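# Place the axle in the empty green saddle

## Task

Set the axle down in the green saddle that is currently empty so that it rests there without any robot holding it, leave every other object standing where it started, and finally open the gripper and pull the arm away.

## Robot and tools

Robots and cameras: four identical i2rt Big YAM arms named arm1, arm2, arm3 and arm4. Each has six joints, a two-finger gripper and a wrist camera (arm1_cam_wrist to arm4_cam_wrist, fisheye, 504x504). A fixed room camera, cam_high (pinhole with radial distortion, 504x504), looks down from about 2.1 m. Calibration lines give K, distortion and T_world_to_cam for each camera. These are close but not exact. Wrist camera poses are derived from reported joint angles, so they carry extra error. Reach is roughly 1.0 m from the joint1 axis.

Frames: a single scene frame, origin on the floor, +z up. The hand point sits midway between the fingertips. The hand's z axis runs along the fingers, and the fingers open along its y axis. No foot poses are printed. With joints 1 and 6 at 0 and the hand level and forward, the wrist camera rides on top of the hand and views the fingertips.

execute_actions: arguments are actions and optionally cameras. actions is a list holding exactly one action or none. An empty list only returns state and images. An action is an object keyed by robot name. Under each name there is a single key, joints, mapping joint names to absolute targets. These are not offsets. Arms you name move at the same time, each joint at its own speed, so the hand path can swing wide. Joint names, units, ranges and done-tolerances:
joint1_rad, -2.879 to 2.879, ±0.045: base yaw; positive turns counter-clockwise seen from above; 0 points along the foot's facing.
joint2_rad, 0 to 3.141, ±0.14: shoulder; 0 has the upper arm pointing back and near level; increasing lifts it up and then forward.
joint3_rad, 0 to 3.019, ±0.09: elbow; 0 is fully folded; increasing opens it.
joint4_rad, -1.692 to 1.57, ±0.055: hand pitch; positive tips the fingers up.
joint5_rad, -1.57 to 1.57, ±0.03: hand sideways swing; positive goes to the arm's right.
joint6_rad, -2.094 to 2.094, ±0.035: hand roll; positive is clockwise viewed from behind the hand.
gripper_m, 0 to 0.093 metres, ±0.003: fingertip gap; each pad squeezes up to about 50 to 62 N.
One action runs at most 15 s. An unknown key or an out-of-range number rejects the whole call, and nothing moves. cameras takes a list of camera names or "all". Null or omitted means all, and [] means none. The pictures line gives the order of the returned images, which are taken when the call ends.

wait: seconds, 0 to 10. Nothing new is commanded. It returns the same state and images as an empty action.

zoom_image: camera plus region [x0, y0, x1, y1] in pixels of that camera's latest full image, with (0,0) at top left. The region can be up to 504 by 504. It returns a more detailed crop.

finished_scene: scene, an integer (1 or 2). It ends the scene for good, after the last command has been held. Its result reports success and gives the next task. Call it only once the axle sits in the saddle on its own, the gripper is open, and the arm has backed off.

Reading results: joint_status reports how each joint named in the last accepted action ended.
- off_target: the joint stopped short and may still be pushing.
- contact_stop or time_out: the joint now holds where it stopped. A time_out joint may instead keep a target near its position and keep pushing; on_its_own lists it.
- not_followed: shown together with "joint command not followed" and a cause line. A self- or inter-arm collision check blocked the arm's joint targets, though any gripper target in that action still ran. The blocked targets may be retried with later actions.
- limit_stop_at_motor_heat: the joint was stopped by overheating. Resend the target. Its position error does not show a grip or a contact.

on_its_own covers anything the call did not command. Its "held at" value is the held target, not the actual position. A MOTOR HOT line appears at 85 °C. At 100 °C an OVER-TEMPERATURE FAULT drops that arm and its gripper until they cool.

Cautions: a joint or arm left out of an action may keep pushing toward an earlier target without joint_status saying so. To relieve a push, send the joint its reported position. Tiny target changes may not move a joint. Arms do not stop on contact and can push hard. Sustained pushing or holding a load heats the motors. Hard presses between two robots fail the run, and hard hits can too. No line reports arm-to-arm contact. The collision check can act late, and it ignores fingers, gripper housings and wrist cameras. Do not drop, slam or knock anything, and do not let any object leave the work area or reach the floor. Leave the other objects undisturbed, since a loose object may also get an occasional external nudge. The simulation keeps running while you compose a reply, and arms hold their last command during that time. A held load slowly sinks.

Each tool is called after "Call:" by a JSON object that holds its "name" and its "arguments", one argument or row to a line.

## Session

Call:
{"name": "execute_actions", "arguments": {
  "actions": []
}}

Scene clock: 0.00 s.
arm1.joint_positions: joint1_rad=+0.809 joint2_rad=+0.442 joint3_rad=+1.465 joint4_rad=-1.391 joint5_rad=+0.028 joint6_rad=-0.137 gripper_m=+0.094
arm1.joint_status: not commanded
arm1.hand: x=-0.5473 y=+0.2490 z=+1.3597 quat_wxyz=(-0.504, -0.266, -0.780, +0.257) (m; scene frame)
arm2.joint_positions: joint1_rad=+0.650 joint2_rad=+0.539 joint3_rad=+1.379 joint4_rad=-1.407 joint5_rad=+0.290 joint6_rad=+0.203 gripper_m=+0.094
arm2.joint_status: not commanded
arm2.hand: x=-0.7124 y=-0.1694 z=+1.3432 quat_wxyz=(-0.287, +0.695, -0.524, -0.400) (m; scene frame)
arm3.joint_positions: joint1_rad=+0.686 joint2_rad=+0.552 joint3_rad=+1.357 joint4_rad=-1.360 joint5_rad=+0.073 joint6_rad=-0.438 gripper_m=+0.094
arm3.joint_status: not commanded
arm3.hand: x=+0.7466 y=+0.1746 z=+1.3615 quat_wxyz=(-0.361, -0.235, -0.840, +0.332) (m; scene frame)
arm4.joint_positions: joint1_rad=+0.612 joint2_rad=+0.488 joint3_rad=+1.429 joint4_rad=-1.399 joint5_rad=-0.014 joint6_rad=+0.181 gripper_m=+0.095
arm4.joint_status: not commanded
arm4.hand: x=+0.5494 y=-0.2201 z=+1.3392 quat_wxyz=(-0.189, +0.717, -0.449, -0.499) (m; scene frame)
pictures: arm1_cam_wrist, arm2_cam_wrist, arm3_cam_wrist, arm4_cam_wrist, cam_high
camera_calibration (this result's frames):
arm1_cam_wrist: T_world_to_cam=[[-0.675978, -0.723549, 0.139751, -0.381955], [-0.670513, 0.525225, -0.523976, 0.217517], [0.305721, -0.447901, -0.84019, 1.54388], [0, 0, 0, 1]] pos_world=[-0.584343, 0.300897, 1.4645]
arm2_cam_wrist: T_world_to_cam=[[0.957795, 0.28614, -0.0274238, 0.768812], [0.255271, -0.89055, -0.376508, 0.539573], [-0.132156, 0.353617, -0.926008, 1.33037], [0, 0, 0, 1]] pos_world=[-0.698285, -0.209912, 1.45617]
arm3_cam_wrist: T_world_to_cam=[[-0.620444, -0.681076, 0.388824, 0.0522413], [-0.784244, 0.540959, -0.303851, 0.911044], [-0.00339219, -0.493456, -0.869764, 1.40165], [0, 0, 0, 1]] pos_world=[0.751648, 0.234393, 1.47561]
arm4_cam_wrist: T_world_to_cam=[[0.834104, 0.523294, -0.174454, -0.108928], [0.403822, -0.794734, -0.453129, 0.215232], [-0.375764, 0.307509, -0.874208, 1.56972], [0, 0, 0, 1]] pos_world=[0.593787, -0.25465, 1.45079]
Images, in order (width x height): arm1_cam_wrist 504x504, arm2_cam_wrist 504x504, arm3_cam_wrist 504x504, arm4_cam_wrist 504x504, cam_high 504x504.

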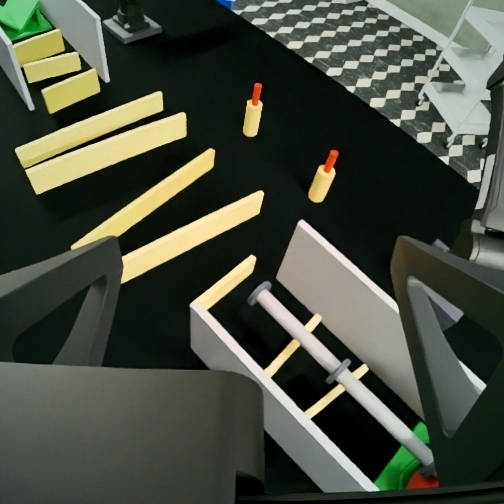

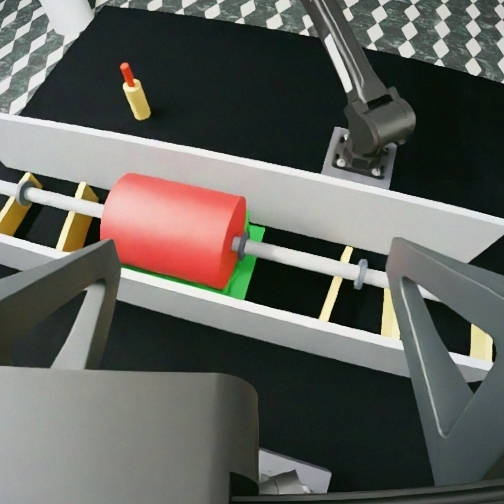

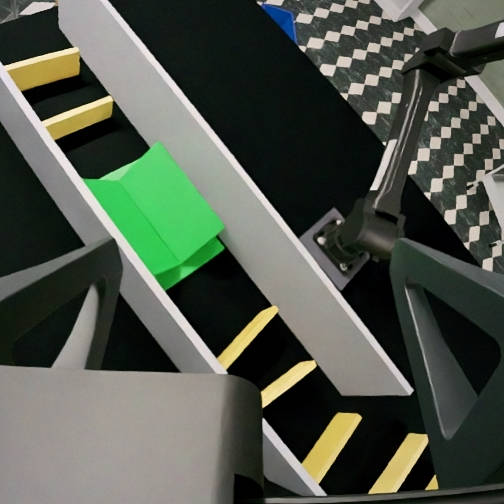

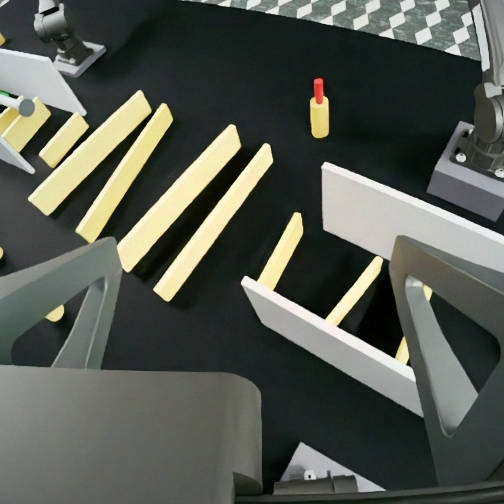

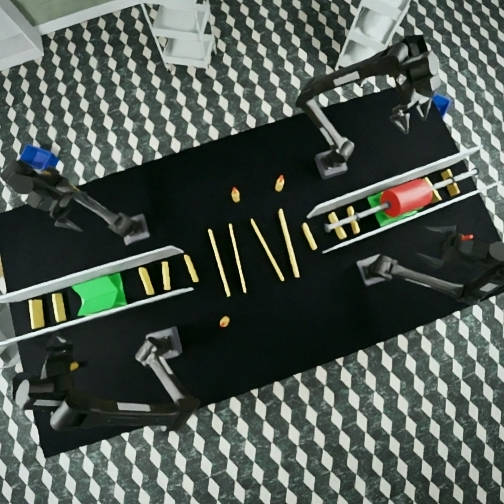

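Call:
{"name": "execute_actions", "arguments": {
  "actions": [
    {"arm1":{"joints":{"joint1_rad":-0.27,"joint2_rad":1.1,"joint3_rad":1.40,"joint4_rad":-1.6,"joint5_rad":0,"joint6_rad":-1.85}},"arm2":{"joints":{"joint1_rad":0.96,"joint2_rad":1.5,"joint3_rad":1.9,"joint4_rad":-1.61,"joint5_rad":0,"joint6_rad":-0.61}},"arm3":{"joints":{"joint1_rad":1.0,"joint2_rad":1.6,"joint3_rad":2.0,"joint4_rad":-1.66,"joint5_rad":0,"joint6_rad":-0.62}},"arm4":{"joints":{"joint1_rad":-0.35,"joint2_rad":1.05,"joint3_rad":1.36,"joint4_rad":-1.648,"joint5_rad":0,"joint6_rad":-1.92}}}
  ],
  "cameras": []
}}

Call:
{"name": "execute_actions", "arguments": {
  "actions": [
    {"arm1":{"joints":{"joint2_rad":1.30}},"arm2":{"joints":{"joint2_rad":1.86,"joint3_rad":1.98}},"arm3":{"joints":{"joint2_rad":1.93,"joint3_rad":2.06}},"arm4":{"joints":{"joint2_rad":1.25}}}
  ]
}}

Scene clock: 2.93 s.
arm1.joint_positions: joint1_rad=-0.268 joint2_rad=+1.116 joint3_rad=+1.383 joint4_rad=-1.587 joint5_rad=+0.000 joint6_rad=-1.834 gripper_m=+0.094
arm1.joint_status: all done
arm1.hand: x=-0.7365 y=+0.0168 z=+1.1301 quat_wxyz=(+0.032, -0.007, -0.992, +0.119) (m; scene frame)
arm2.joint_positions: joint1_rad=+0.948 joint2_rad=+1.505 joint3_rad=+1.874 joint4_rad=-1.598 joint5_rad=+0.004 joint6_rad=-0.599 gripper_m=+0.094
arm2.joint_status: all done
arm2.hand: x=-1.0456 y=-0.0519 z=+1.2231 quat_wxyz=(-0.099, +0.985, -0.016, -0.138) (m; scene frame)
arm3.joint_positions: joint1_rad=+0.994 joint2_rad=+1.617 joint3_rad=+1.952 joint4_rad=-1.648 joint5_rad=+0.003 joint6_rad=-0.607 gripper_m=+0.094
arm3.joint_status: all done
arm3.hand: x=+1.0638 y=+0.0371 z=+1.2256 quat_wxyz=(-0.110, -0.011, -0.991, +0.076) (m; scene frame)
arm4.joint_positions: joint1_rad=-0.348 joint2_rad=+1.054 joint3_rad=+1.350 joint4_rad=-1.638 joint5_rad=-0.001 joint6_rad=-1.908 gripper_m=+0.095
arm4.joint_status: all done
arm4.hand: x=+0.7477 y=-0.0537 z=+1.1346 quat_wxyz=(-0.110, +0.993, +0.002, +0.030) (m; scene frame)
pictures: none
No camera images: the call's "cameras" was empty. Leave "cameras" out to get every camera's image.

Scene clock: 4.37 s.
arm1.joint_positions: joint1_rad=-0.268 joint2_rad=+1.314 joint3_rad=+1.383 joint4_rad=-1.590 joint5_rad=+0.000 joint6_rad=-1.835 gripper_m=+0.094
arm1.joint_status: all done
arm1.hand: x=-0.7469 y=-0.0203 z=+1.0617 quat_wxyz=(+0.005, -0.007, -1.000, +0.023) (m; scene frame)
arm2.joint_positions: joint1_rad=+0.948 joint2_rad=+1.867 joint3_rad=+1.958 joint4_rad=-1.603 joint5_rad=+0.004 joint6_rad=-0.599 gripper_m=+0.094
arm2.joint_status: all done
arm2.hand: x=-1.1175 y=+0.0004 z=+1.0663 quat_wxyz=(-0.018, +0.999, -0.016, -0.024) (m; scene frame)
arm3.joint_positions: joint1_rad=+0.994 joint2_rad=+1.953 joint3_rad=+2.036 joint4_rad=-1.651 joint5_rad=+0.003 joint6_rad=-0.607 gripper_m=+0.094
arm3.joint_status: all done
arm3.hand: x=+1.1277 y=-0.0080 z=+1.0755 quat_wxyz=(-0.006, -0.011, -1.000, +0.002) (m; scene frame)
arm4.joint_positions: joint1_rad=-0.348 joint2_rad=+1.257 joint3_rad=+1.350 joint4_rad=-1.640 joint5_rad=-0.001 joint6_rad=-1.909 gripper_m=+0.095
arm4.joint_status: all done
arm4.hand: x=+0.7601 y=-0.0148 z=+1.0705 quat_wxyz=(-0.013, +1.000, +0.003, -0.004) (m; scene frame)
pictures: arm1_cam_wrist, arm2_cam_wrist, arm3_cam_wrist, arm4_cam_wrist, cam_high
camera_calibration (this result's frames):
arm1_cam_wrist: T_world_to_cam=[[-0.00811992, -0.998663, 0.0510439, -0.0827406], [-0.794396, 0.0374455, 0.606244, -1.23334], [-0.607345, -0.0356264, -0.793639, 0.510917], [0, 0, 0, 1]] pos_world=[-0.670129, -0.0182448, 1.15741]
arm2_cam_wrist: T_world_to_cam=[[0.038662, 0.998758, 0.0314226, 0.0104138], [0.826557, -0.0496354, 0.560661, 0.328728], [0.561524, 0.00429634, -0.827449, 1.63054], [0, 0, 0, 1]] pos_world=[-1.1877, -0.00108973, 1.16456]
arm3_cam_wrist: T_world_to_cam=[[-0.0104114, -0.999907, -0.00877217, 0.0126037], [-0.816218, 0.00343028, 0.577734, 0.305445], [-0.577651, 0.013175, -0.816178, 1.65814], [0, 0, 0, 1]] pos_world=[1.20727, -0.0102912, 1.17698]
arm4_cam_wrist: T_world_to_cam=[[-0.00783092, 0.999507, 0.0303978, -0.0113258], [0.807739, -0.0115976, 0.589426, -1.2399], [0.589488, 0.0291692, -0.80725, 0.541327], [0, 0, 0, 1]] pos_world=[0.682319, -0.0188498, 1.16816]
Images, in order (width x height): arm1_cam_wrist 504x504, arm2_cam_wrist 504x504, arm3_cam_wrist 504x504, arm4_cam_wrist 504x504, cam_high 504x504.

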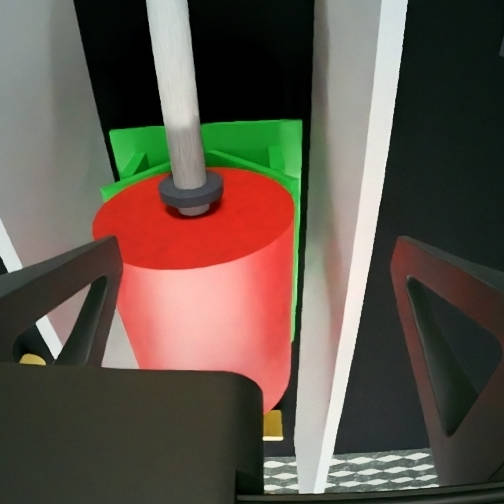

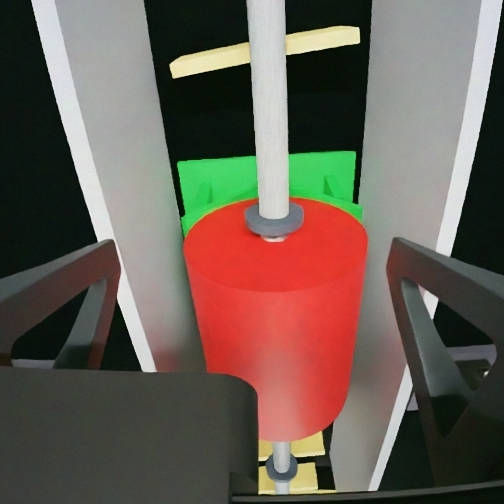

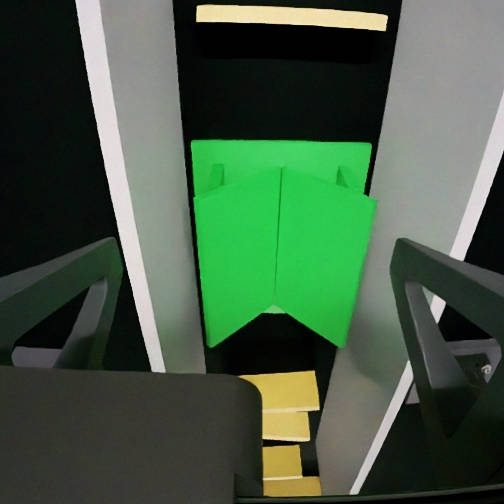

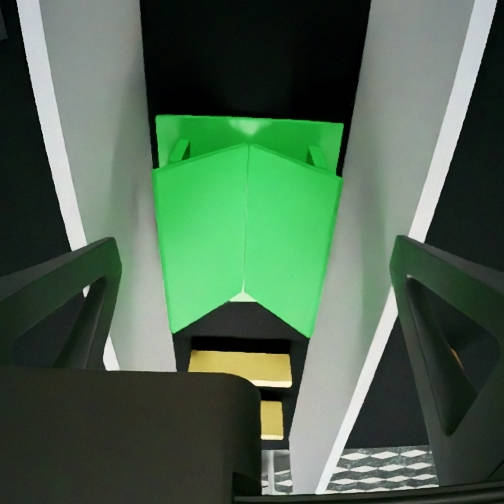

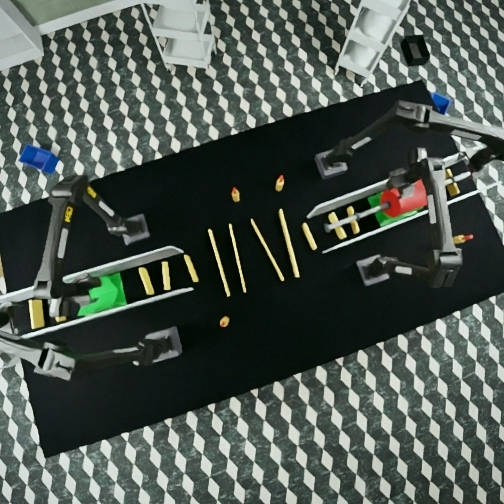

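Call:
{"name": "execute_actions", "arguments": {
  "actions": [
    {"arm1":{"joints":{"joint2_rad":1.22,"joint3_rad":1.195,"joint4_rad":-1.52,"joint6_rad":-1.86}},"arm2":{"joints":{"joint1_rad":0.912,"joint2_rad":1.925,"joint3_rad":1.92,"joint4_rad":-1.55,"joint6_rad":-0.67}},"arm3":{"joints":{"joint2_rad":1.2,"joint3_rad":1.6}},"arm4":{"joints":{"joint2_rad":0.6,"joint3_rad":1.05}}}
  ],
  "cameras": []
}}

Call:
{"name": "execute_actions", "arguments": {
  "actions": [
    {"arm1":{"joints":{"joint2_rad":1.265,"joint3_rad":1.008,"joint4_rad":-1.30}},"arm2":{"joints":{"joint2_rad":1.955,"joint3_rad":1.745,"joint4_rad":-1.35}},"arm3":{"joints":{"joint2_rad":0.5,"joint3_rad":1.05}},"arm4":{"joints":{"joint1_rad":0.4,"joint6_rad":-1.2}}}
  ],
  "cameras": ["arm1_cam_wrist","arm2_cam_wrist"]
}}

Scene clock: 7.00 s.
arm1.joint_positions: joint1_rad=-0.268 joint2_rad=+1.218 joint3_rad=+1.188 joint4_rad=-1.533 joint5_rad=+0.000 joint6_rad=-1.844 gripper_m=+0.094
arm1.joint_status: all done
arm1.hand: x=-0.7341 y=+0.0241 z=+1.0191 quat_wxyz=(-0.001, -0.002, -1.000, +0.002) (m; scene frame)
arm2.joint_positions: joint1_rad=+0.920 joint2_rad=+1.915 joint3_rad=+1.919 joint4_rad=-1.562 joint5_rad=+0.003 joint6_rad=-0.659 gripper_m=+0.094
arm2.joint_status: all done
arm2.hand: x=-1.1124 y=+0.0176 z=+1.0237 quat_wxyz=(-0.005, +1.000, +0.000, -0.004) (m; scene frame)
arm3.joint_positions: joint1_rad=+0.994 joint2_rad=+1.195 joint3_rad=+1.607 joint4_rad=-1.652 joint5_rad=+0.003 joint6_rad=-0.607 gripper_m=+0.094
arm3.joint_status: all done
arm3.hand: x=+0.9384 y=+0.1280 z=+1.2589 quat_wxyz=(-0.139, -0.011, -0.985, +0.097) (m; scene frame)
arm4.joint_positions: joint1_rad=-0.348 joint2_rad=+0.592 joint3_rad=+1.055 joint4_rad=-1.641 joint5_rad=-0.001 joint6_rad=-1.909 gripper_m=+0.095
arm4.joint_status: all done
arm4.hand: x=+0.7040 y=-0.1798 z=+1.1109 quat_wxyz=(-0.186, +0.981, +0.002, +0.057) (m; scene frame)
pictures: none
No camera images: the call's "cameras" was empty. Leave "cameras" out to get every camera's image.

Scene clock: 8.70 s.
arm1.joint_positions: joint1_rad=-0.268 joint2_rad=+1.260 joint3_rad=+0.997 joint4_rad=-1.313 joint5_rad=+0.000 joint6_rad=-1.845 gripper_m=+0.094
arm1.joint_status: all done
arm1.hand: x=-0.7338 y=+0.0244 z=+0.9337 quat_wxyz=(-0.002, -0.002, -1.000, -0.004) (m; scene frame)
arm2.joint_positions: joint1_rad=+0.920 joint2_rad=+1.951 joint3_rad=+1.741 joint4_rad=-1.362 joint5_rad=+0.003 joint6_rad=-0.659 gripper_m=+0.094
arm2.joint_status: all done
arm2.hand: x=-1.1125 y=+0.0175 z=+0.9352 quat_wxyz=(+0.000, +1.000, +0.000, +0.001) (m; scene frame)
arm3.joint_positions: joint1_rad=+0.994 joint2_rad=+0.497 joint3_rad=+1.060 joint4_rad=-1.654 joint5_rad=+0.003 joint6_rad=-0.608 gripper_m=+0.094
arm3.joint_status: all done
arm3.hand: x=+0.7629 y=+0.2563 z=+1.1855 quat_wxyz=(-0.199, -0.011, -0.970, +0.139) (m; scene frame)
arm4.joint_positions: joint1_rad=+0.395 joint2_rad=+0.592 joint3_rad=+1.055 joint4_rad=-1.641 joint5_rad=-0.001 joint6_rad=-1.212 gripper_m=+0.095
arm4.joint_status: all done
arm4.hand: x=+0.5724 y=-0.1849 z=+1.1127 quat_wxyz=(-0.183, +0.980, +0.025, -0.081) (m; scene frame)
pictures: arm1_cam_wrist, arm2_cam_wrist
camera_calibration (this result's frames):
arm1_cam_wrist: T_world_to_cam=[[0.00157122, -0.999997, -0.00183458, 0.0251137], [-0.803514, -0.0023546, 0.595281, -1.14246], [-0.595284, 0.000538793, -0.803515, 0.436043], [0, 0, 0, 1]] pos_world=[-0.658449, 0.0221887, 1.0305]
arm2_cam_wrist: T_world_to_cam=[[0.00587333, 0.999977, -0.00338633, -0.00665264], [0.798302, -0.00264933, 0.602252, 0.327772], [0.602229, -0.00624054, -0.798299, 1.53742], [0, 0, 0, 1]] pos_world=[-1.1875, 0.0171152, 1.0299]
Images, in order (width x height): arm1_cam_wrist 504x504, arm2_cam_wrist 504x504.

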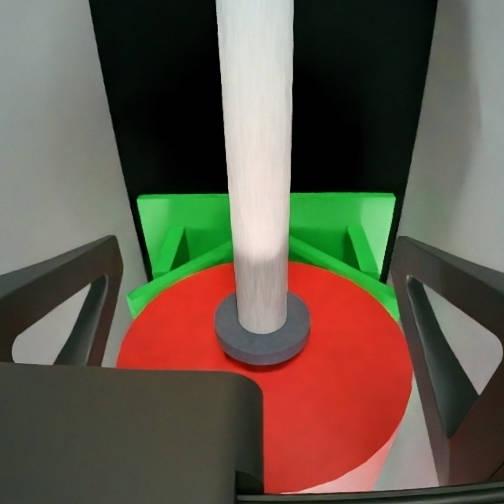

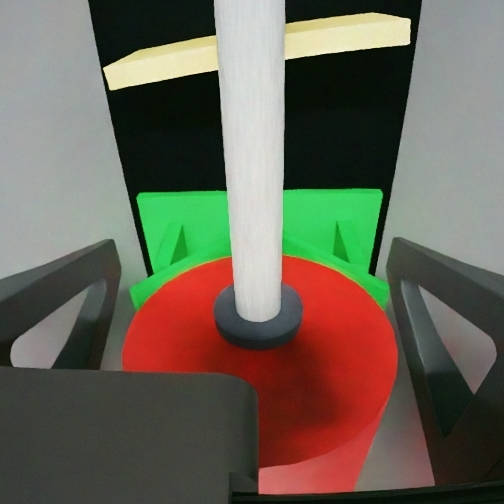

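Call:
{"name": "execute_actions", "arguments": {
  "actions": [
    {"arm1":{"joints":{"joint2_rad":1.35,"joint3_rad":0.865,"joint4_rad":-1.068}},"arm2":{"joints":{"joint2_rad":2.015,"joint3_rad":1.625,"joint4_rad":-1.168}},"arm3":{"joints":{"joint1_rad":0.4,"joint6_rad":-1.2}},"arm4":{"joints":{"joint1_rad":0.8,"joint6_rad":-0.8}}}
  ],
  "cameras": []
}}

Call:
{"name": "execute_actions", "arguments": {
  "actions": [
    {"arm1":{"joints":{"gripper_m":0}},"arm2":{"joints":{"gripper_m":0}},"arm3":{"joints":{"joint1_rad":0.0,"joint6_rad":-1.6}},"arm4":{"joints":{"joint2_rad":1.0,"joint3_rad":1.4}}}
  ],
  "cameras": ["arm1_cam_wrist","arm2_cam_wrist"]
}}

Scene clock: 10.60 s.
arm1.joint_positions: joint1_rad=-0.268 joint2_rad=+1.352 joint3_rad=+0.850 joint4_rad=-1.080 joint5_rad=+0.000 joint6_rad=-1.845 gripper_m=+0.094
arm1.joint_status: all done
arm1.hand: x=-0.7334 y=+0.0248 z=+0.8526 quat_wxyz=(-0.003, -0.002, -1.000, -0.007) (m; scene frame)
arm2.joint_positions: joint1_rad=+0.920 joint2_rad=+2.015 joint3_rad=+1.620 joint4_rad=-1.180 joint5_rad=+0.003 joint6_rad=-0.659 gripper_m=+0.094
arm2.joint_status: all done
arm2.hand: x=-1.1115 y=+0.0167 z=+0.8542 quat_wxyz=(+0.000, +1.000, +0.000, +0.002) (m; scene frame)
arm3.joint_positions: joint1_rad=+0.407 joint2_rad=+0.497 joint3_rad=+1.060 joint4_rad=-1.654 joint5_rad=+0.003 joint6_rad=-1.186 gripper_m=+0.094
arm3.joint_status: all done
arm3.hand: x=+0.6898 y=+0.2016 z=+1.1846 quat_wxyz=(-0.091, -0.016, -0.971, +0.222) (m; scene frame)
arm4.joint_positions: joint1_rad=+0.796 joint2_rad=+0.592 joint3_rad=+1.055 joint4_rad=-1.641 joint5_rad=-0.001 joint6_rad=-0.812 gripper_m=+0.095
arm4.joint_status: all done
arm4.hand: x=+0.5133 y=-0.2263 z=+1.1134 quat_wxyz=(-0.140, +0.979, +0.026, -0.145) (m; scene frame)
pictures: none
No camera images: the call's "cameras" was empty. Leave "cameras" out to get every camera's image.

Scene clock: 12.03 s.
arm1.joint_positions: joint1_rad=-0.266 joint2_rad=+1.352 joint3_rad=+0.852 joint4_rad=-1.074 joint5_rad=-0.001 joint6_rad=-1.866 gripper_m=+0.020
arm1.joint_status: gripper_m off_target (ended at +0.020, target +0.000)
arm1.hand: x=-0.7334 y=+0.0223 z=+0.8531 quat_wxyz=(-0.003, +0.010, -1.000, -0.002) (m; scene frame)
arm2.joint_positions: joint1_rad=+0.920 joint2_rad=+2.015 joint3_rad=+1.620 joint4_rad=-1.177 joint5_rad=+0.004 joint6_rad=-0.676 gripper_m=+0.022
arm2.joint_status: gripper_m off_target (ended at +0.022, target +0.000)
arm2.hand: x=-1.1120 y=+0.0172 z=+0.8542 quat_wxyz=(-0.001, +1.000, +0.009, +0.001) (m; scene frame)
arm3.joint_positions: joint1_rad=+0.006 joint2_rad=+0.497 joint3_rad=+1.060 joint4_rad=-1.654 joint5_rad=+0.003 joint6_rad=-1.587 gripper_m=+0.094
arm3.joint_status: all done
arm3.hand: x=+0.6277 y=+0.1923 z=+1.1839 quat_wxyz=(+0.003, -0.016, -0.971, +0.238) (m; scene frame)
arm4.joint_positions: joint1_rad=+0.796 joint2_rad=+1.008 joint3_rad=+1.350 joint4_rad=-1.645 joint5_rad=-0.001 joint6_rad=-0.811 gripper_m=+0.095
arm4.joint_status: all done
arm4.hand: x=+0.4262 y=-0.1434 z=+1.1512 quat_wxyz=(-0.096, +0.990, +0.026, -0.102) (m; scene frame)
pictures: arm1_cam_wrist, arm2_cam_wrist
camera_calibration (this result's frames):
arm1_cam_wrist: T_world_to_cam=[[0.0244413, -0.999701, 0.00116796, 0.0370965], [-0.803573, -0.0189512, 0.594905, -1.09354], [-0.594704, -0.0154788, -0.803795, 0.372528], [0, 0, 0, 1]] pos_world=[-0.658098, 0.0221279, 0.949942]
arm2_cam_wrist: T_world_to_cam=[[-0.0112929, 0.999933, -0.00259987, -0.0263873], [0.798121, 0.01058, 0.602404, 0.375588], [0.602392, 0.0047279, -0.798187, 1.47236], [0, 0, 0, 1]] pos_world=[-1.187, 0.0154506, 0.948893]
Images, in order (width x height): arm1_cam_wrist 504x504, arm2_cam_wrist 504x504.

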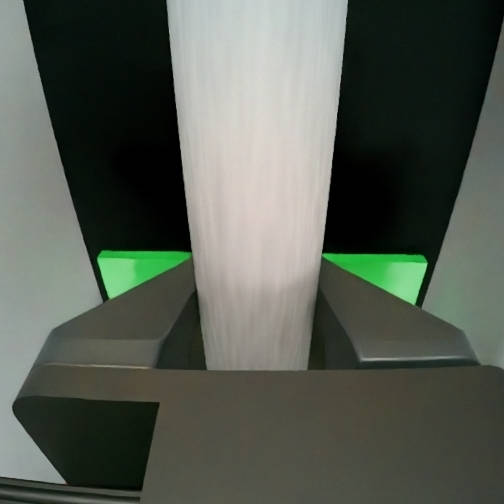

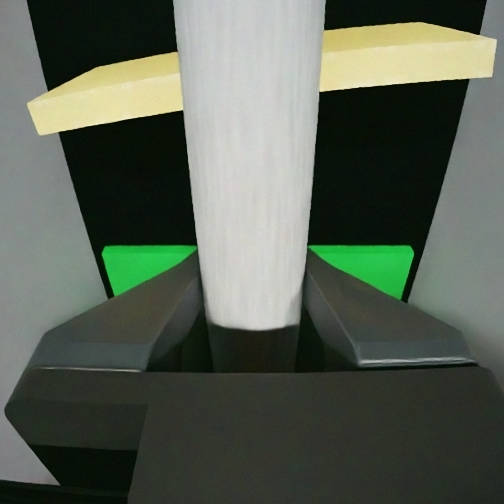

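Call:
{"name": "execute_actions", "arguments": {
  "actions": [
    {"arm1":{"joints":{"joint2_rad":1.265,"joint3_rad":1.005,"joint4_rad":-1.21,"joint6_rad":-1.87}},"arm2":{"joints":{"joint2_rad":1.915,"joint3_rad":1.755,"joint4_rad":-1.28,"joint6_rad":-0.675}},"arm3":{"joints":{"joint1_rad":-0.28,"joint6_rad":-1.9}},"arm4":{"joints":{"joint2_rad":1.3,"joint3_rad":1.65,"joint6_rad":-0.76}}}
  ],
  "cameras": []
}}

Call:
{"name": "execute_actions", "arguments": {
  "actions": [
    {"arm1":{"joints":{"joint2_rad":1.22,"joint3_rad":1.14,"joint4_rad":-1.40}},"arm2":{"joints":{"joint2_rad":1.88,"joint3_rad":1.885,"joint4_rad":-1.45}},"arm4":{"joints":{"joint1_rad":0.82,"joint2_rad":1.66,"joint3_rad":1.765,"joint4_rad":-1.59}}}
  ],
  "cameras": []
}}

Call:
{"name": "execute_actions", "arguments": {
  "actions": [
    {"arm1":{"joints":{"joint2_rad":1.205,"joint3_rad":1.325,"joint4_rad":-1.60}},"arm2":{"joints":{"joint2_rad":1.87,"joint3_rad":2.055,"joint4_rad":-1.63}}}
  ],
  "cameras": ["arm2_cam_wrist","cam_high"]
}}

Scene clock: 13.70 s.
arm1.joint_positions: joint1_rad=-0.265 joint2_rad=+1.298 joint3_rad=+0.931 joint4_rad=-1.203 joint5_rad=+0.007 joint6_rad=-1.864 gripper_m=+0.020
arm1.joint_status: all done
arm1.hand: x=-0.7346 y=+0.0211 z=+0.8974 quat_wxyz=(+0.002, +0.010, -1.000, -0.002) (m; scene frame)
arm2.joint_positions: joint1_rad=+0.920 joint2_rad=+1.968 joint3_rad=+1.676 joint4_rad=-1.269 joint5_rad=-0.003 joint6_rad=-0.676 gripper_m=+0.022
arm2.joint_status: all done
arm2.hand: x=-1.1135 y=+0.0170 z=+0.9013 quat_wxyz=(-0.001, +1.000, +0.008, -0.005) (m; scene frame)
arm3.joint_positions: joint1_rad=-0.274 joint2_rad=+0.497 joint3_rad=+1.060 joint4_rad=-1.654 joint5_rad=+0.003 joint6_rad=-1.887 gripper_m=+0.094
arm3.joint_status: all done
arm3.hand: x=+0.5843 y=+0.2007 z=+1.1833 quat_wxyz=(+0.070, -0.006, -0.972, +0.225) (m; scene frame)
arm4.joint_positions: joint1_rad=+0.796 joint2_rad=+1.309 joint3_rad=+1.603 joint4_rad=-1.645 joint5_rad=-0.001 joint6_rad=-0.772 gripper_m=+0.095
arm4.joint_status: all done
arm4.hand: x=+0.3491 y=-0.0703 z=+1.1594 quat_wxyz=(-0.078, +0.993, +0.006, -0.086) (m; scene frame)
pictures: none
No camera images: the call's "cameras" was empty. Leave "cameras" out to get every camera's image.

Scene clock: 15.10 s.
arm1.joint_positions: joint1_rad=-0.265 joint2_rad=+1.245 joint3_rad=+1.071 joint4_rad=-1.391 joint5_rad=+0.004 joint6_rad=-1.854 gripper_m=+0.020
arm1.joint_status: all done
arm1.hand: x=-0.7349 y=+0.0201 z=+0.9660 quat_wxyz=(+0.001, +0.004, -1.000, +0.001) (m; scene frame)
arm2.joint_positions: joint1_rad=+0.920 joint2_rad=+1.934 joint3_rad=+1.803 joint4_rad=-1.435 joint5_rad=-0.004 joint6_rad=-0.665 gripper_m=+0.022
arm2.joint_status: all done
arm2.hand: x=-1.1141 y=+0.0172 z=+0.9689 quat_wxyz=(+0.000, +1.000, +0.003, -0.004) (m; scene frame)
arm3.joint_positions: joint1_rad=-0.274 joint2_rad=+0.497 joint3_rad=+1.060 joint4_rad=-1.654 joint5_rad=+0.003 joint6_rad=-1.887 gripper_m=+0.094
arm3.joint_status: not commanded
arm3.hand: x=+0.5843 y=+0.2007 z=+1.1833 quat_wxyz=(+0.070, -0.006, -0.972, +0.225) (m; scene frame)
arm4.joint_positions: joint1_rad=+0.815 joint2_rad=+1.662 joint3_rad=+1.748 joint4_rad=-1.598 joint5_rad=-0.001 joint6_rad=-0.771 gripper_m=+0.095
arm4.joint_status: all done
arm4.hand: x=+0.2604 y=-0.0014 z=+1.0648 quat_wxyz=(-0.022, +0.999, +0.016, -0.029) (m; scene frame)
pictures: none
No camera images: the call's "cameras" was empty. Leave "cameras" out to get every camera's image.

Scene clock: 16.40 s.
arm1.joint_positions: joint1_rad=-0.263 joint2_rad=+1.230 joint3_rad=+1.254 joint4_rad=-1.593 joint5_rad=+0.001 joint6_rad=-1.849 gripper_m=+0.020
arm1.joint_status: all done
arm1.hand: x=-0.7337 y=+0.0206 z=+1.0405 quat_wxyz=(-0.001, +0.002, -1.000, -0.001) (m; scene frame)
arm2.joint_positions: joint1_rad=+0.920 joint2_rad=+1.921 joint3_rad=+1.976 joint4_rad=-1.617 joint5_rad=-0.004 joint6_rad=-0.660 gripper_m=+0.022
arm2.joint_status: all done
arm2.hand: x=-1.1135 y=+0.0168 z=+1.0419 quat_wxyz=(-0.001, +1.000, +0.001, -0.005) (m; scene frame)
arm3.joint_positions: joint1_rad=-0.274 joint2_rad=+0.497 joint3_rad=+1.060 joint4_rad=-1.654 joint5_rad=+0.003 joint6_rad=-1.887 gripper_m=+0.094
arm3.joint_status: not commanded
arm3.hand: x=+0.5843 y=+0.2007 z=+1.1833 quat_wxyz=(+0.070, -0.006, -0.972, +0.225) (m; scene frame)
arm4.joint_positions: joint1_rad=+0.815 joint2_rad=+1.662 joint3_rad=+1.748 joint4_rad=-1.598 joint5_rad=-0.001 joint6_rad=-0.771 gripper_m=+0.095
arm4.joint_status: not commanded
arm4.hand: x=+0.2604 y=-0.0014 z=+1.0648 quat_wxyz=(-0.022, +0.999, +0.016, -0.029) (m; scene frame)
pictures: arm2_cam_wrist, cam_high
camera_calibration (this result's frames):
arm2_cam_wrist: T_world_to_cam=[[0.00467305, 0.999984, -0.00310156, -0.00721273], [0.805639, -0.00192744, 0.592404, 0.282736], [0.592389, -0.00526707, -0.805635, 1.61984], [0, 0, 0, 1]] pos_world=[-1.18732, 0.0162894, 1.13749]
Images, in order (width x height): arm2_cam_wrist 504x504, cam_high 504x504.

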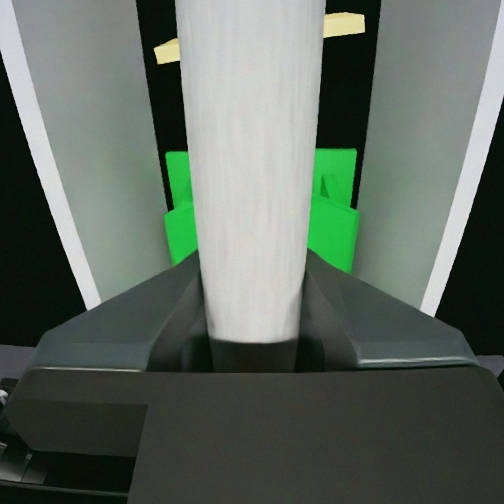

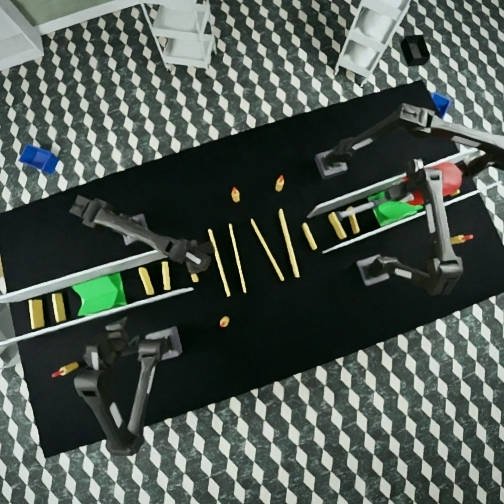

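Call:
{"name": "execute_actions", "arguments": {
  "actions": [
    {"arm1":{"joints":{"joint1_rad":0.03,"joint2_rad":1.21,"joint3_rad":1.33,"joint4_rad":-1.59,"joint6_rad":-1.55}},"arm2":{"joints":{"joint1_rad":0.815,"joint2_rad":1.655,"joint3_rad":1.69,"joint4_rad":-1.525,"joint6_rad":-0.76}},"arm4":{"joints":{"joint2_rad":1.70,"joint3_rad":1.73,"joint6_rad":-0.735}}}
  ],
  "cameras": []
}}

Call:
{"name": "execute_actions", "arguments": {
  "actions": [
    {"arm1":{"joints":{"joint1_rad":0.375,"joint2_rad":1.285,"joint3_rad":1.40,"joint4_rad":-1.585,"joint6_rad":-1.20}},"arm2":{"joints":{"joint1_rad":0.618,"joint2_rad":1.435,"joint3_rad":1.43,"joint4_rad":-1.49,"joint6_rad":-0.955}}}
  ],
  "cameras": []
}}

Call:
{"name": "execute_actions", "arguments": {
  "actions": [
    {"arm1":{"joints":{"joint1_rad":0.645,"joint2_rad":1.45,"joint3_rad":1.568,"joint4_rad":-1.585,"joint6_rad":-0.935}},"arm2":{"joints":{"joint1_rad":0.346,"joint2_rad":1.275,"joint3_rad":1.263,"joint4_rad":-1.495,"joint6_rad":-1.23}}}
  ],
  "cameras": []
}}

Call:
{"name": "execute_actions", "arguments": {
  "actions": [
    {"arm1":{"joints":{"joint1_rad":0.838,"joint2_rad":1.66,"joint3_rad":1.835,"joint4_rad":-1.625,"joint6_rad":-0.74}},"arm2":{"joints":{"joint1_rad":0.0,"joint2_rad":1.22,"joint3_rad":1.215,"joint4_rad":-1.505,"joint6_rad":-1.575}}}
  ],
  "cameras": ["cam_high"]
}}

Scene clock: 18.33 s.
arm1.joint_positions: joint1_rad=+0.027 joint2_rad=+1.230 joint3_rad=+1.261 joint4_rad=-1.598 joint5_rad=-0.006 joint6_rad=-1.549 gripper_m=+0.020
arm1.joint_status: all done
arm1.hand: x=-0.6346 y=+0.0074 z=+1.0436 quat_wxyz=(-0.005, -0.002, -1.000, +0.000) (m; scene frame)
arm2.joint_positions: joint1_rad=+0.818 joint2_rad=+1.698 joint3_rad=+1.660 joint4_rad=-1.540 joint5_rad=-0.004 joint6_rad=-0.754 gripper_m=+0.022
arm2.joint_status: all done
arm2.hand: x=-1.0146 y=+0.0068 z=+1.0411 quat_wxyz=(+0.004, +1.000, -0.004, +0.001) (m; scene frame)
arm3.joint_positions: joint1_rad=-0.274 joint2_rad=+0.497 joint3_rad=+1.060 joint4_rad=-1.654 joint5_rad=+0.003 joint6_rad=-1.887 gripper_m=+0.094
arm3.joint_status: not commanded
arm3.hand: x=+0.5843 y=+0.2007 z=+1.1833 quat_wxyz=(+0.070, -0.006, -0.972, +0.225) (m; scene frame)
arm4.joint_positions: joint1_rad=+0.815 joint2_rad=+1.689 joint3_rad=+1.732 joint4_rad=-1.598 joint5_rad=-0.001 joint6_rad=-0.747 gripper_m=+0.095
arm4.joint_status: all done
arm4.hand: x=+0.2597 y=-0.0010 z=+1.0452 quat_wxyz=(-0.007, +1.000, +0.004, -0.013) (m; scene frame)
pictures: none
No camera images: the call's "cameras" was empty. Leave "cameras" out to get every camera's image.

Scene clock: 19.37 s.
arm1.joint_positions: joint1_rad=+0.376 joint2_rad=+1.298 joint3_rad=+1.325 joint4_rad=-1.597 joint5_rad=-0.006 joint6_rad=-1.198 gripper_m=+0.020
arm1.joint_status: all done
arm1.hand: x=-0.5089 y=+0.0064 z=+1.0458 quat_wxyz=(-0.005, -0.003, -1.000, -0.002) (m; scene frame)
arm2.joint_positions: joint1_rad=+0.615 joint2_rad=+1.469 joint3_rad=+1.402 joint4_rad=-1.495 joint5_rad=-0.004 joint6_rad=-0.954 gripper_m=+0.022
arm2.joint_status: all done
arm2.hand: x=-0.8876 y=+0.0065 z=+1.0463 quat_wxyz=(-0.002, +1.000, -0.005, -0.004) (m; scene frame)
arm3.joint_positions: joint1_rad=-0.274 joint2_rad=+0.497 joint3_rad=+1.060 joint4_rad=-1.654 joint5_rad=+0.003 joint6_rad=-1.887 gripper_m=+0.094
arm3.joint_status: not commanded
arm3.hand: x=+0.5843 y=+0.2007 z=+1.1833 quat_wxyz=(+0.070, -0.006, -0.972, +0.225) (m; scene frame)
arm4.joint_positions: joint1_rad=+0.815 joint2_rad=+1.689 joint3_rad=+1.732 joint4_rad=-1.598 joint5_rad=-0.001 joint6_rad=-0.747 gripper_m=+0.095
arm4.joint_status: not commanded
arm4.hand: x=+0.2597 y=-0.0010 z=+1.0452 quat_wxyz=(-0.007, +1.000, +0.004, -0.013) (m; scene frame)
pictures: none
No camera images: the call's "cameras" was empty. Leave "cameras" out to get every camera's image.

Scene clock: 20.37 s.
arm1.joint_positions: joint1_rad=+0.648 joint2_rad=+1.474 joint3_rad=+1.492 joint4_rad=-1.591 joint5_rad=-0.004 joint6_rad=-0.929 gripper_m=+0.020
arm1.joint_status: all done
arm1.hand: x=-0.3820 y=+0.0006 z=+1.0435 quat_wxyz=(-0.003, -0.002, -1.000, -0.003) (m; scene frame)
arm2.joint_positions: joint1_rad=+0.337 joint2_rad=+1.301 joint3_rad=+1.232 joint4_rad=-1.496 joint5_rad=-0.006 joint6_rad=-1.236 gripper_m=+0.022
arm2.joint_status: all done
arm2.hand: x=-0.7593 y=-0.0008 z=+1.0451 quat_wxyz=(-0.002, +1.000, -0.003, -0.004) (m; scene frame)
arm3.joint_positions: joint1_rad=-0.274 joint2_rad=+0.497 joint3_rad=+1.060 joint4_rad=-1.654 joint5_rad=+0.003 joint6_rad=-1.887 gripper_m=+0.094
arm3.joint_status: not commanded
arm3.hand: x=+0.5843 y=+0.2007 z=+1.1833 quat_wxyz=(+0.070, -0.006, -0.972, +0.225) (m; scene frame)
arm4.joint_positions: joint1_rad=+0.815 joint2_rad=+1.689 joint3_rad=+1.732 joint4_rad=-1.598 joint5_rad=-0.001 joint6_rad=-0.747 gripper_m=+0.095
arm4.joint_status: not commanded
arm4.hand: x=+0.2597 y=-0.0010 z=+1.0452 quat_wxyz=(-0.007, +1.000, +0.004, -0.013) (m; scene frame)
pictures: none
No camera images: the call's "cameras" was empty. Leave "cameras" out to get every camera's image.

Scene clock: 21.40 s.
arm1.joint_positions: joint1_rad=+0.839 joint2_rad=+1.680 joint3_rad=+1.753 joint4_rad=-1.625 joint5_rad=-0.002 joint6_rad=-0.740 gripper_m=+0.020
arm1.joint_status: all done
arm1.hand: x=-0.2607 y=+0.0004 z=+1.0500 quat_wxyz=(-0.009, -0.001, -1.000, +0.004) (m; scene frame)
arm2.joint_positions: joint1_rad=+0.004 joint2_rad=+1.252 joint3_rad=+1.182 joint4_rad=-1.505 joint5_rad=+0.005 joint6_rad=-1.571 gripper_m=+0.022
arm2.joint_status: all done
arm2.hand: x=-0.6368 y=-0.0021 z=+1.0427 quat_wxyz=(+0.002, +1.000, -0.002, +0.002) (m; scene frame)
arm3.joint_positions: joint1_rad=-0.274 joint2_rad=+0.497 joint3_rad=+1.060 joint4_rad=-1.654 joint5_rad=+0.003 joint6_rad=-1.887 gripper_m=+0.094
arm3.joint_status: not commanded
arm3.hand: x=+0.5843 y=+0.2007 z=+1.1833 quat_wxyz=(+0.070, -0.006, -0.972, +0.225) (m; scene frame)
arm4.joint_positions: joint1_rad=+0.815 joint2_rad=+1.689 joint3_rad=+1.732 joint4_rad=-1.598 joint5_rad=-0.001 joint6_rad=-0.747 gripper_m=+0.095
arm4.joint_status: not commanded
arm4.hand: x=+0.2597 y=-0.0010 z=+1.0452 quat_wxyz=(-0.007, +1.000, +0.004, -0.013) (m; scene frame)
pictures: cam_high
Images, in order (width x height): cam_high 504x504.

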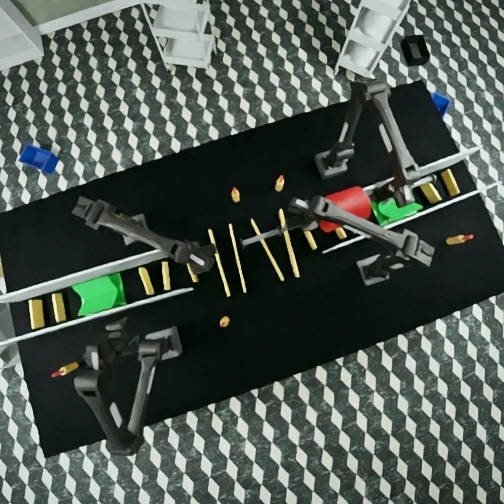

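Call:
{"name": "execute_actions", "arguments": {
  "actions": [
    {"arm1":{"joints":{"joint1_rad":0.972,"joint2_rad":1.925,"joint3_rad":2.195,"joint4_rad":-1.67,"joint6_rad":-0.60}},"arm2":{"joints":{"joint1_rad":-0.35,"joint2_rad":1.295,"joint3_rad":1.315,"joint4_rad":-1.50,"joint6_rad":-1.92}}}
  ],
  "cameras": []
}}

Call:
{"name": "execute_actions", "arguments": {
  "actions": [
    {"arm4":{"joints":{"joint1_rad":0.895,"joint2_rad":1.835,"joint3_rad":1.96,"joint4_rad":-1.65,"joint6_rad":-0.66}}}
  ],
  "cameras": ["arm4_cam_wrist"]
}}

Scene clock: 22.80 s.
arm1.joint_positions: joint1_rad=+0.974 joint2_rad=+1.952 joint3_rad=+2.111 joint4_rad=-1.675 joint5_rad=+0.006 joint6_rad=-0.597 gripper_m=+0.020
arm1.joint_status: all done
arm1.hand: x=-0.1354 y=-0.0033 z=+1.0407 quat_wxyz=(-0.022, -0.005, -1.000, +0.017) (m; scene frame)
arm2.joint_positions: joint1_rad=-0.342 joint2_rad=+1.332 joint3_rad=+1.227 joint4_rad=-1.502 joint5_rad=+0.010 joint6_rad=-1.910 gripper_m=+0.022
arm2.joint_status: all done
arm2.hand: x=-0.5112 y=-0.0039 z=+1.0323 quat_wxyz=(+0.019, +1.000, -0.006, -0.002) (m; scene frame)
arm3.joint_positions: joint1_rad=-0.274 joint2_rad=+0.497 joint3_rad=+1.060 joint4_rad=-1.654 joint5_rad=+0.003 joint6_rad=-1.887 gripper_m=+0.094
arm3.joint_status: not commanded
arm3.hand: x=+0.5843 y=+0.2007 z=+1.1833 quat_wxyz=(+0.070, -0.006, -0.972, +0.225) (m; scene frame)
arm4.joint_positions: joint1_rad=+0.815 joint2_rad=+1.689 joint3_rad=+1.732 joint4_rad=-1.598 joint5_rad=-0.001 joint6_rad=-0.747 gripper_m=+0.095
arm4.joint_status: not commanded
arm4.hand: x=+0.2597 y=-0.0010 z=+1.0452 quat_wxyz=(-0.007, +1.000, +0.004, -0.013) (m; scene frame)
pictures: none
No camera images: the call's "cameras" was empty. Leave "cameras" out to get every camera's image.

Scene clock: 23.83 s.
arm1.joint_positions: joint1_rad=+0.974 joint2_rad=+1.952 joint3_rad=+2.111 joint4_rad=-1.675 joint5_rad=+0.006 joint6_rad=-0.597 gripper_m=+0.020
arm1.joint_status: not commanded
arm1.hand: x=-0.1354 y=-0.0033 z=+1.0407 quat_wxyz=(-0.022, -0.005, -1.000, +0.017) (m; scene frame)
arm2.joint_positions: joint1_rad=-0.342 joint2_rad=+1.332 joint3_rad=+1.227 joint4_rad=-1.502 joint5_rad=+0.010 joint6_rad=-1.910 gripper_m=+0.022
arm2.joint_status: not commanded
arm2.hand: x=-0.5112 y=-0.0039 z=+1.0323 quat_wxyz=(+0.019, +1.000, -0.006, -0.002) (m; scene frame)
arm3.joint_positions: joint1_rad=-0.274 joint2_rad=+0.497 joint3_rad=+1.060 joint4_rad=-1.654 joint5_rad=+0.003 joint6_rad=-1.887 gripper_m=+0.094
arm3.joint_status: not commanded
arm3.hand: x=+0.5843 y=+0.2007 z=+1.1833 quat_wxyz=(+0.070, -0.006, -0.972, +0.225) (m; scene frame)
arm4.joint_positions: joint1_rad=+0.902 joint2_rad=+1.844 joint3_rad=+1.914 joint4_rad=-1.640 joint5_rad=-0.001 joint6_rad=-0.672 gripper_m=+0.095
arm4.joint_status: all done
arm4.hand: x=+0.1904 y=-0.0044 z=+1.0346 quat_wxyz=(-0.002, +1.000, +0.010, -0.007) (m; scene frame)
pictures: arm4_cam_wrist
camera_calibration (this result's frames):
arm4_cam_wrist: T_world_to_cam=[[-0.021004, 0.999752, 0.00740957, 0.00123815], [0.811996, 0.0127347, 0.583525, -0.753104], [0.583286, 0.0182729, -0.812062, 0.854023], [0, 0, 0, 1]] pos_world=[0.113404, -0.00725279, 1.13297]
Images, in order (width x height): arm4_cam_wrist 504x504.

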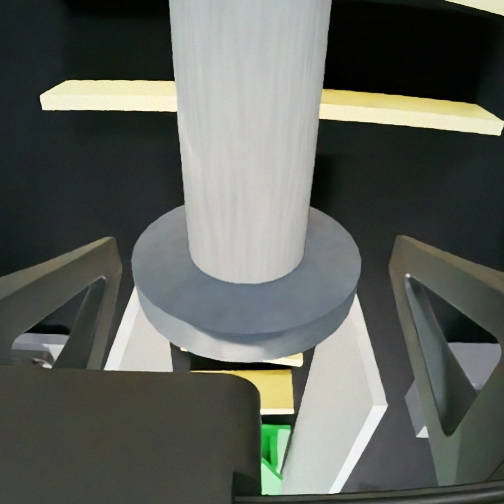

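Call:
{"name": "execute_actions", "arguments": {
  "actions": [
    {"arm4":{"joints":{"joint2_rad":1.80,"joint3_rad":2.0}}}
  ],
  "cameras": []
}}

Call:
{"name": "execute_actions", "arguments": {
  "actions": [
    {"arm4":{"joints":{"joint1_rad":0.962,"joint2_rad":1.945,"joint3_rad":2.19,"joint4_rad":-1.678,"joint6_rad":-0.585}}}
  ],
  "cameras": ["arm4_cam_wrist"]
}}

Scene clock: 24.87 s.
arm1.joint_positions: joint1_rad=+0.974 joint2_rad=+1.952 joint3_rad=+2.111 joint4_rad=-1.675 joint5_rad=+0.006 joint6_rad=-0.597 gripper_m=+0.020
arm1.joint_status: not commanded
arm1.hand: x=-0.1354 y=-0.0033 z=+1.0407 quat_wxyz=(-0.022, -0.005, -1.000, +0.017) (m; scene frame)
arm2.joint_positions: joint1_rad=-0.342 joint2_rad=+1.332 joint3_rad=+1.227 joint4_rad=-1.502 joint5_rad=+0.010 joint6_rad=-1.910 gripper_m=+0.022
arm2.joint_status: not commanded
arm2.hand: x=-0.5112 y=-0.0039 z=+1.0323 quat_wxyz=(+0.019, +1.000, -0.006, -0.002) (m; scene frame)
arm3.joint_positions: joint1_rad=-0.274 joint2_rad=+0.497 joint3_rad=+1.060 joint4_rad=-1.654 joint5_rad=+0.003 joint6_rad=-1.887 gripper_m=+0.094
arm3.joint_status: not commanded
arm3.hand: x=+0.5843 y=+0.2007 z=+1.1833 quat_wxyz=(+0.070, -0.006, -0.972, +0.225) (m; scene frame)
arm4.joint_positions: joint1_rad=+0.902 joint2_rad=+1.801 joint3_rad=+1.956 joint4_rad=-1.640 joint5_rad=-0.001 joint6_rad=-0.671 gripper_m=+0.095
arm4.joint_status: all done
arm4.hand: x=+0.1893 y=-0.0033 z=+1.0749 quat_wxyz=(-0.028, +0.999, +0.009, -0.041) (m; scene frame)
pictures: none
No camera images: the call's "cameras" was empty. Leave "cameras" out to get every camera's image.

Scene clock: 25.97 s.
arm1.joint_positions: joint1_rad=+0.974 joint2_rad=+1.952 joint3_rad=+2.111 joint4_rad=-1.675 joint5_rad=+0.006 joint6_rad=-0.597 gripper_m=+0.020
arm1.joint_status: not commanded
arm1.hand: x=-0.1354 y=-0.0033 z=+1.0407 quat_wxyz=(-0.022, -0.005, -1.000, +0.017) (m; scene frame)
arm2.joint_positions: joint1_rad=-0.342 joint2_rad=+1.332 joint3_rad=+1.227 joint4_rad=-1.502 joint5_rad=+0.010 joint6_rad=-1.910 gripper_m=+0.022
arm2.joint_status: not commanded
arm2.hand: x=-0.5112 y=-0.0039 z=+1.0323 quat_wxyz=(+0.019, +1.000, -0.006, -0.002) (m; scene frame)
arm3.joint_positions: joint1_rad=-0.274 joint2_rad=+0.497 joint3_rad=+1.060 joint4_rad=-1.654 joint5_rad=+0.003 joint6_rad=-1.887 gripper_m=+0.094
arm3.joint_status: not commanded
arm3.hand: x=+0.5843 y=+0.2007 z=+1.1833 quat_wxyz=(+0.070, -0.006, -0.972, +0.225) (m; scene frame)
arm4.joint_positions: joint1_rad=+0.969 joint2_rad=+1.942 joint3_rad=+2.140 joint4_rad=-1.669 joint5_rad=-0.001 joint6_rad=-0.597 gripper_m=+0.095
arm4.joint_status: all done
arm4.hand: x=+0.1263 y=-0.0076 z=+1.0671 quat_wxyz=(-0.029, +0.998, +0.006, -0.048) (m; scene frame)
pictures: arm4_cam_wrist
camera_calibration (this result's frames):
arm4_cam_wrist: T_world_to_cam=[[-0.0100366, 0.997978, 0.0627555, -0.0575761], [0.85731, -0.0237157, 0.514254, -0.652018], [0.514702, 0.0589623, -0.855339, 0.973043], [0, 0, 0, 1]] pos_world=[0.0575763, -0.0153762, 1.1712]
Images, in order (width x height): arm4_cam_wrist 504x504.

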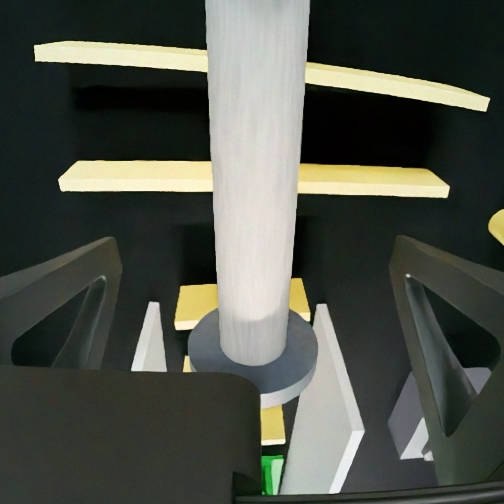

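Call:
{"name": "execute_actions", "arguments": {
  "actions": [
    {"arm4":{"joints":{"joint2_rad":1.995}}}
  ],
  "cameras": ["arm4_cam_wrist"]
}}

Scene clock: 26.93 s.
arm1.joint_positions: joint1_rad=+0.974 joint2_rad=+1.952 joint3_rad=+2.111 joint4_rad=-1.675 joint5_rad=+0.006 joint6_rad=-0.597 gripper_m=+0.020
arm1.joint_status: not commanded
arm1.hand: x=-0.1354 y=-0.0033 z=+1.0407 quat_wxyz=(-0.022, -0.005, -1.000, +0.017) (m; scene frame)
arm2.joint_positions: joint1_rad=-0.342 joint2_rad=+1.332 joint3_rad=+1.227 joint4_rad=-1.502 joint5_rad=+0.010 joint6_rad=-1.910 gripper_m=+0.022
arm2.joint_status: not commanded
arm2.hand: x=-0.5112 y=-0.0039 z=+1.0323 quat_wxyz=(+0.019, +1.000, -0.006, -0.002) (m; scene frame)
arm3.joint_positions: joint1_rad=-0.274 joint2_rad=+0.497 joint3_rad=+1.060 joint4_rad=-1.654 joint5_rad=+0.003 joint6_rad=-1.887 gripper_m=+0.094
arm3.joint_status: not commanded
arm3.hand: x=+0.5843 y=+0.2007 z=+1.1833 quat_wxyz=(+0.070, -0.006, -0.972, +0.225) (m; scene frame)
arm4.joint_positions: joint1_rad=+0.969 joint2_rad=+1.985 joint3_rad=+2.146 joint4_rad=-1.669 joint5_rad=-0.001 joint6_rad=-0.597 gripper_m=+0.095
arm4.joint_status: all done
arm4.hand: x=+0.1198 y=-0.0035 z=+1.0436 quat_wxyz=(-0.019, +0.999, +0.006, -0.033) (m; scene frame)
pictures: arm4_cam_wrist
camera_calibration (this result's frames):
arm4_cam_wrist: T_world_to_cam=[[-0.0118233, 0.999047, 0.0420098, -0.0384709], [0.841038, -0.0127883, 0.540824, -0.660006], [0.540846, 0.0417262, -0.840086, 0.936947], [0, 0, 0, 1]] pos_world=[0.0478915, -0.00910125, 1.14568]
Images, in order (width x height): arm4_cam_wrist 504x504.

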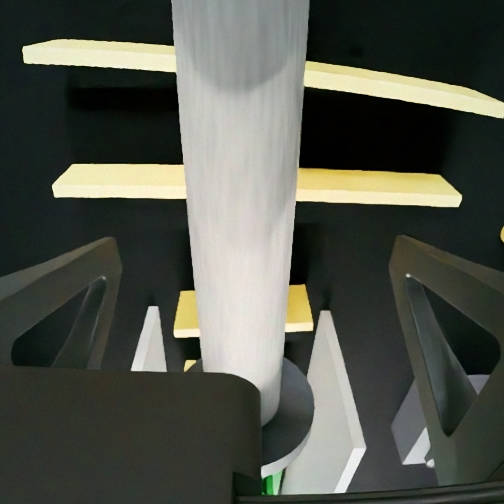

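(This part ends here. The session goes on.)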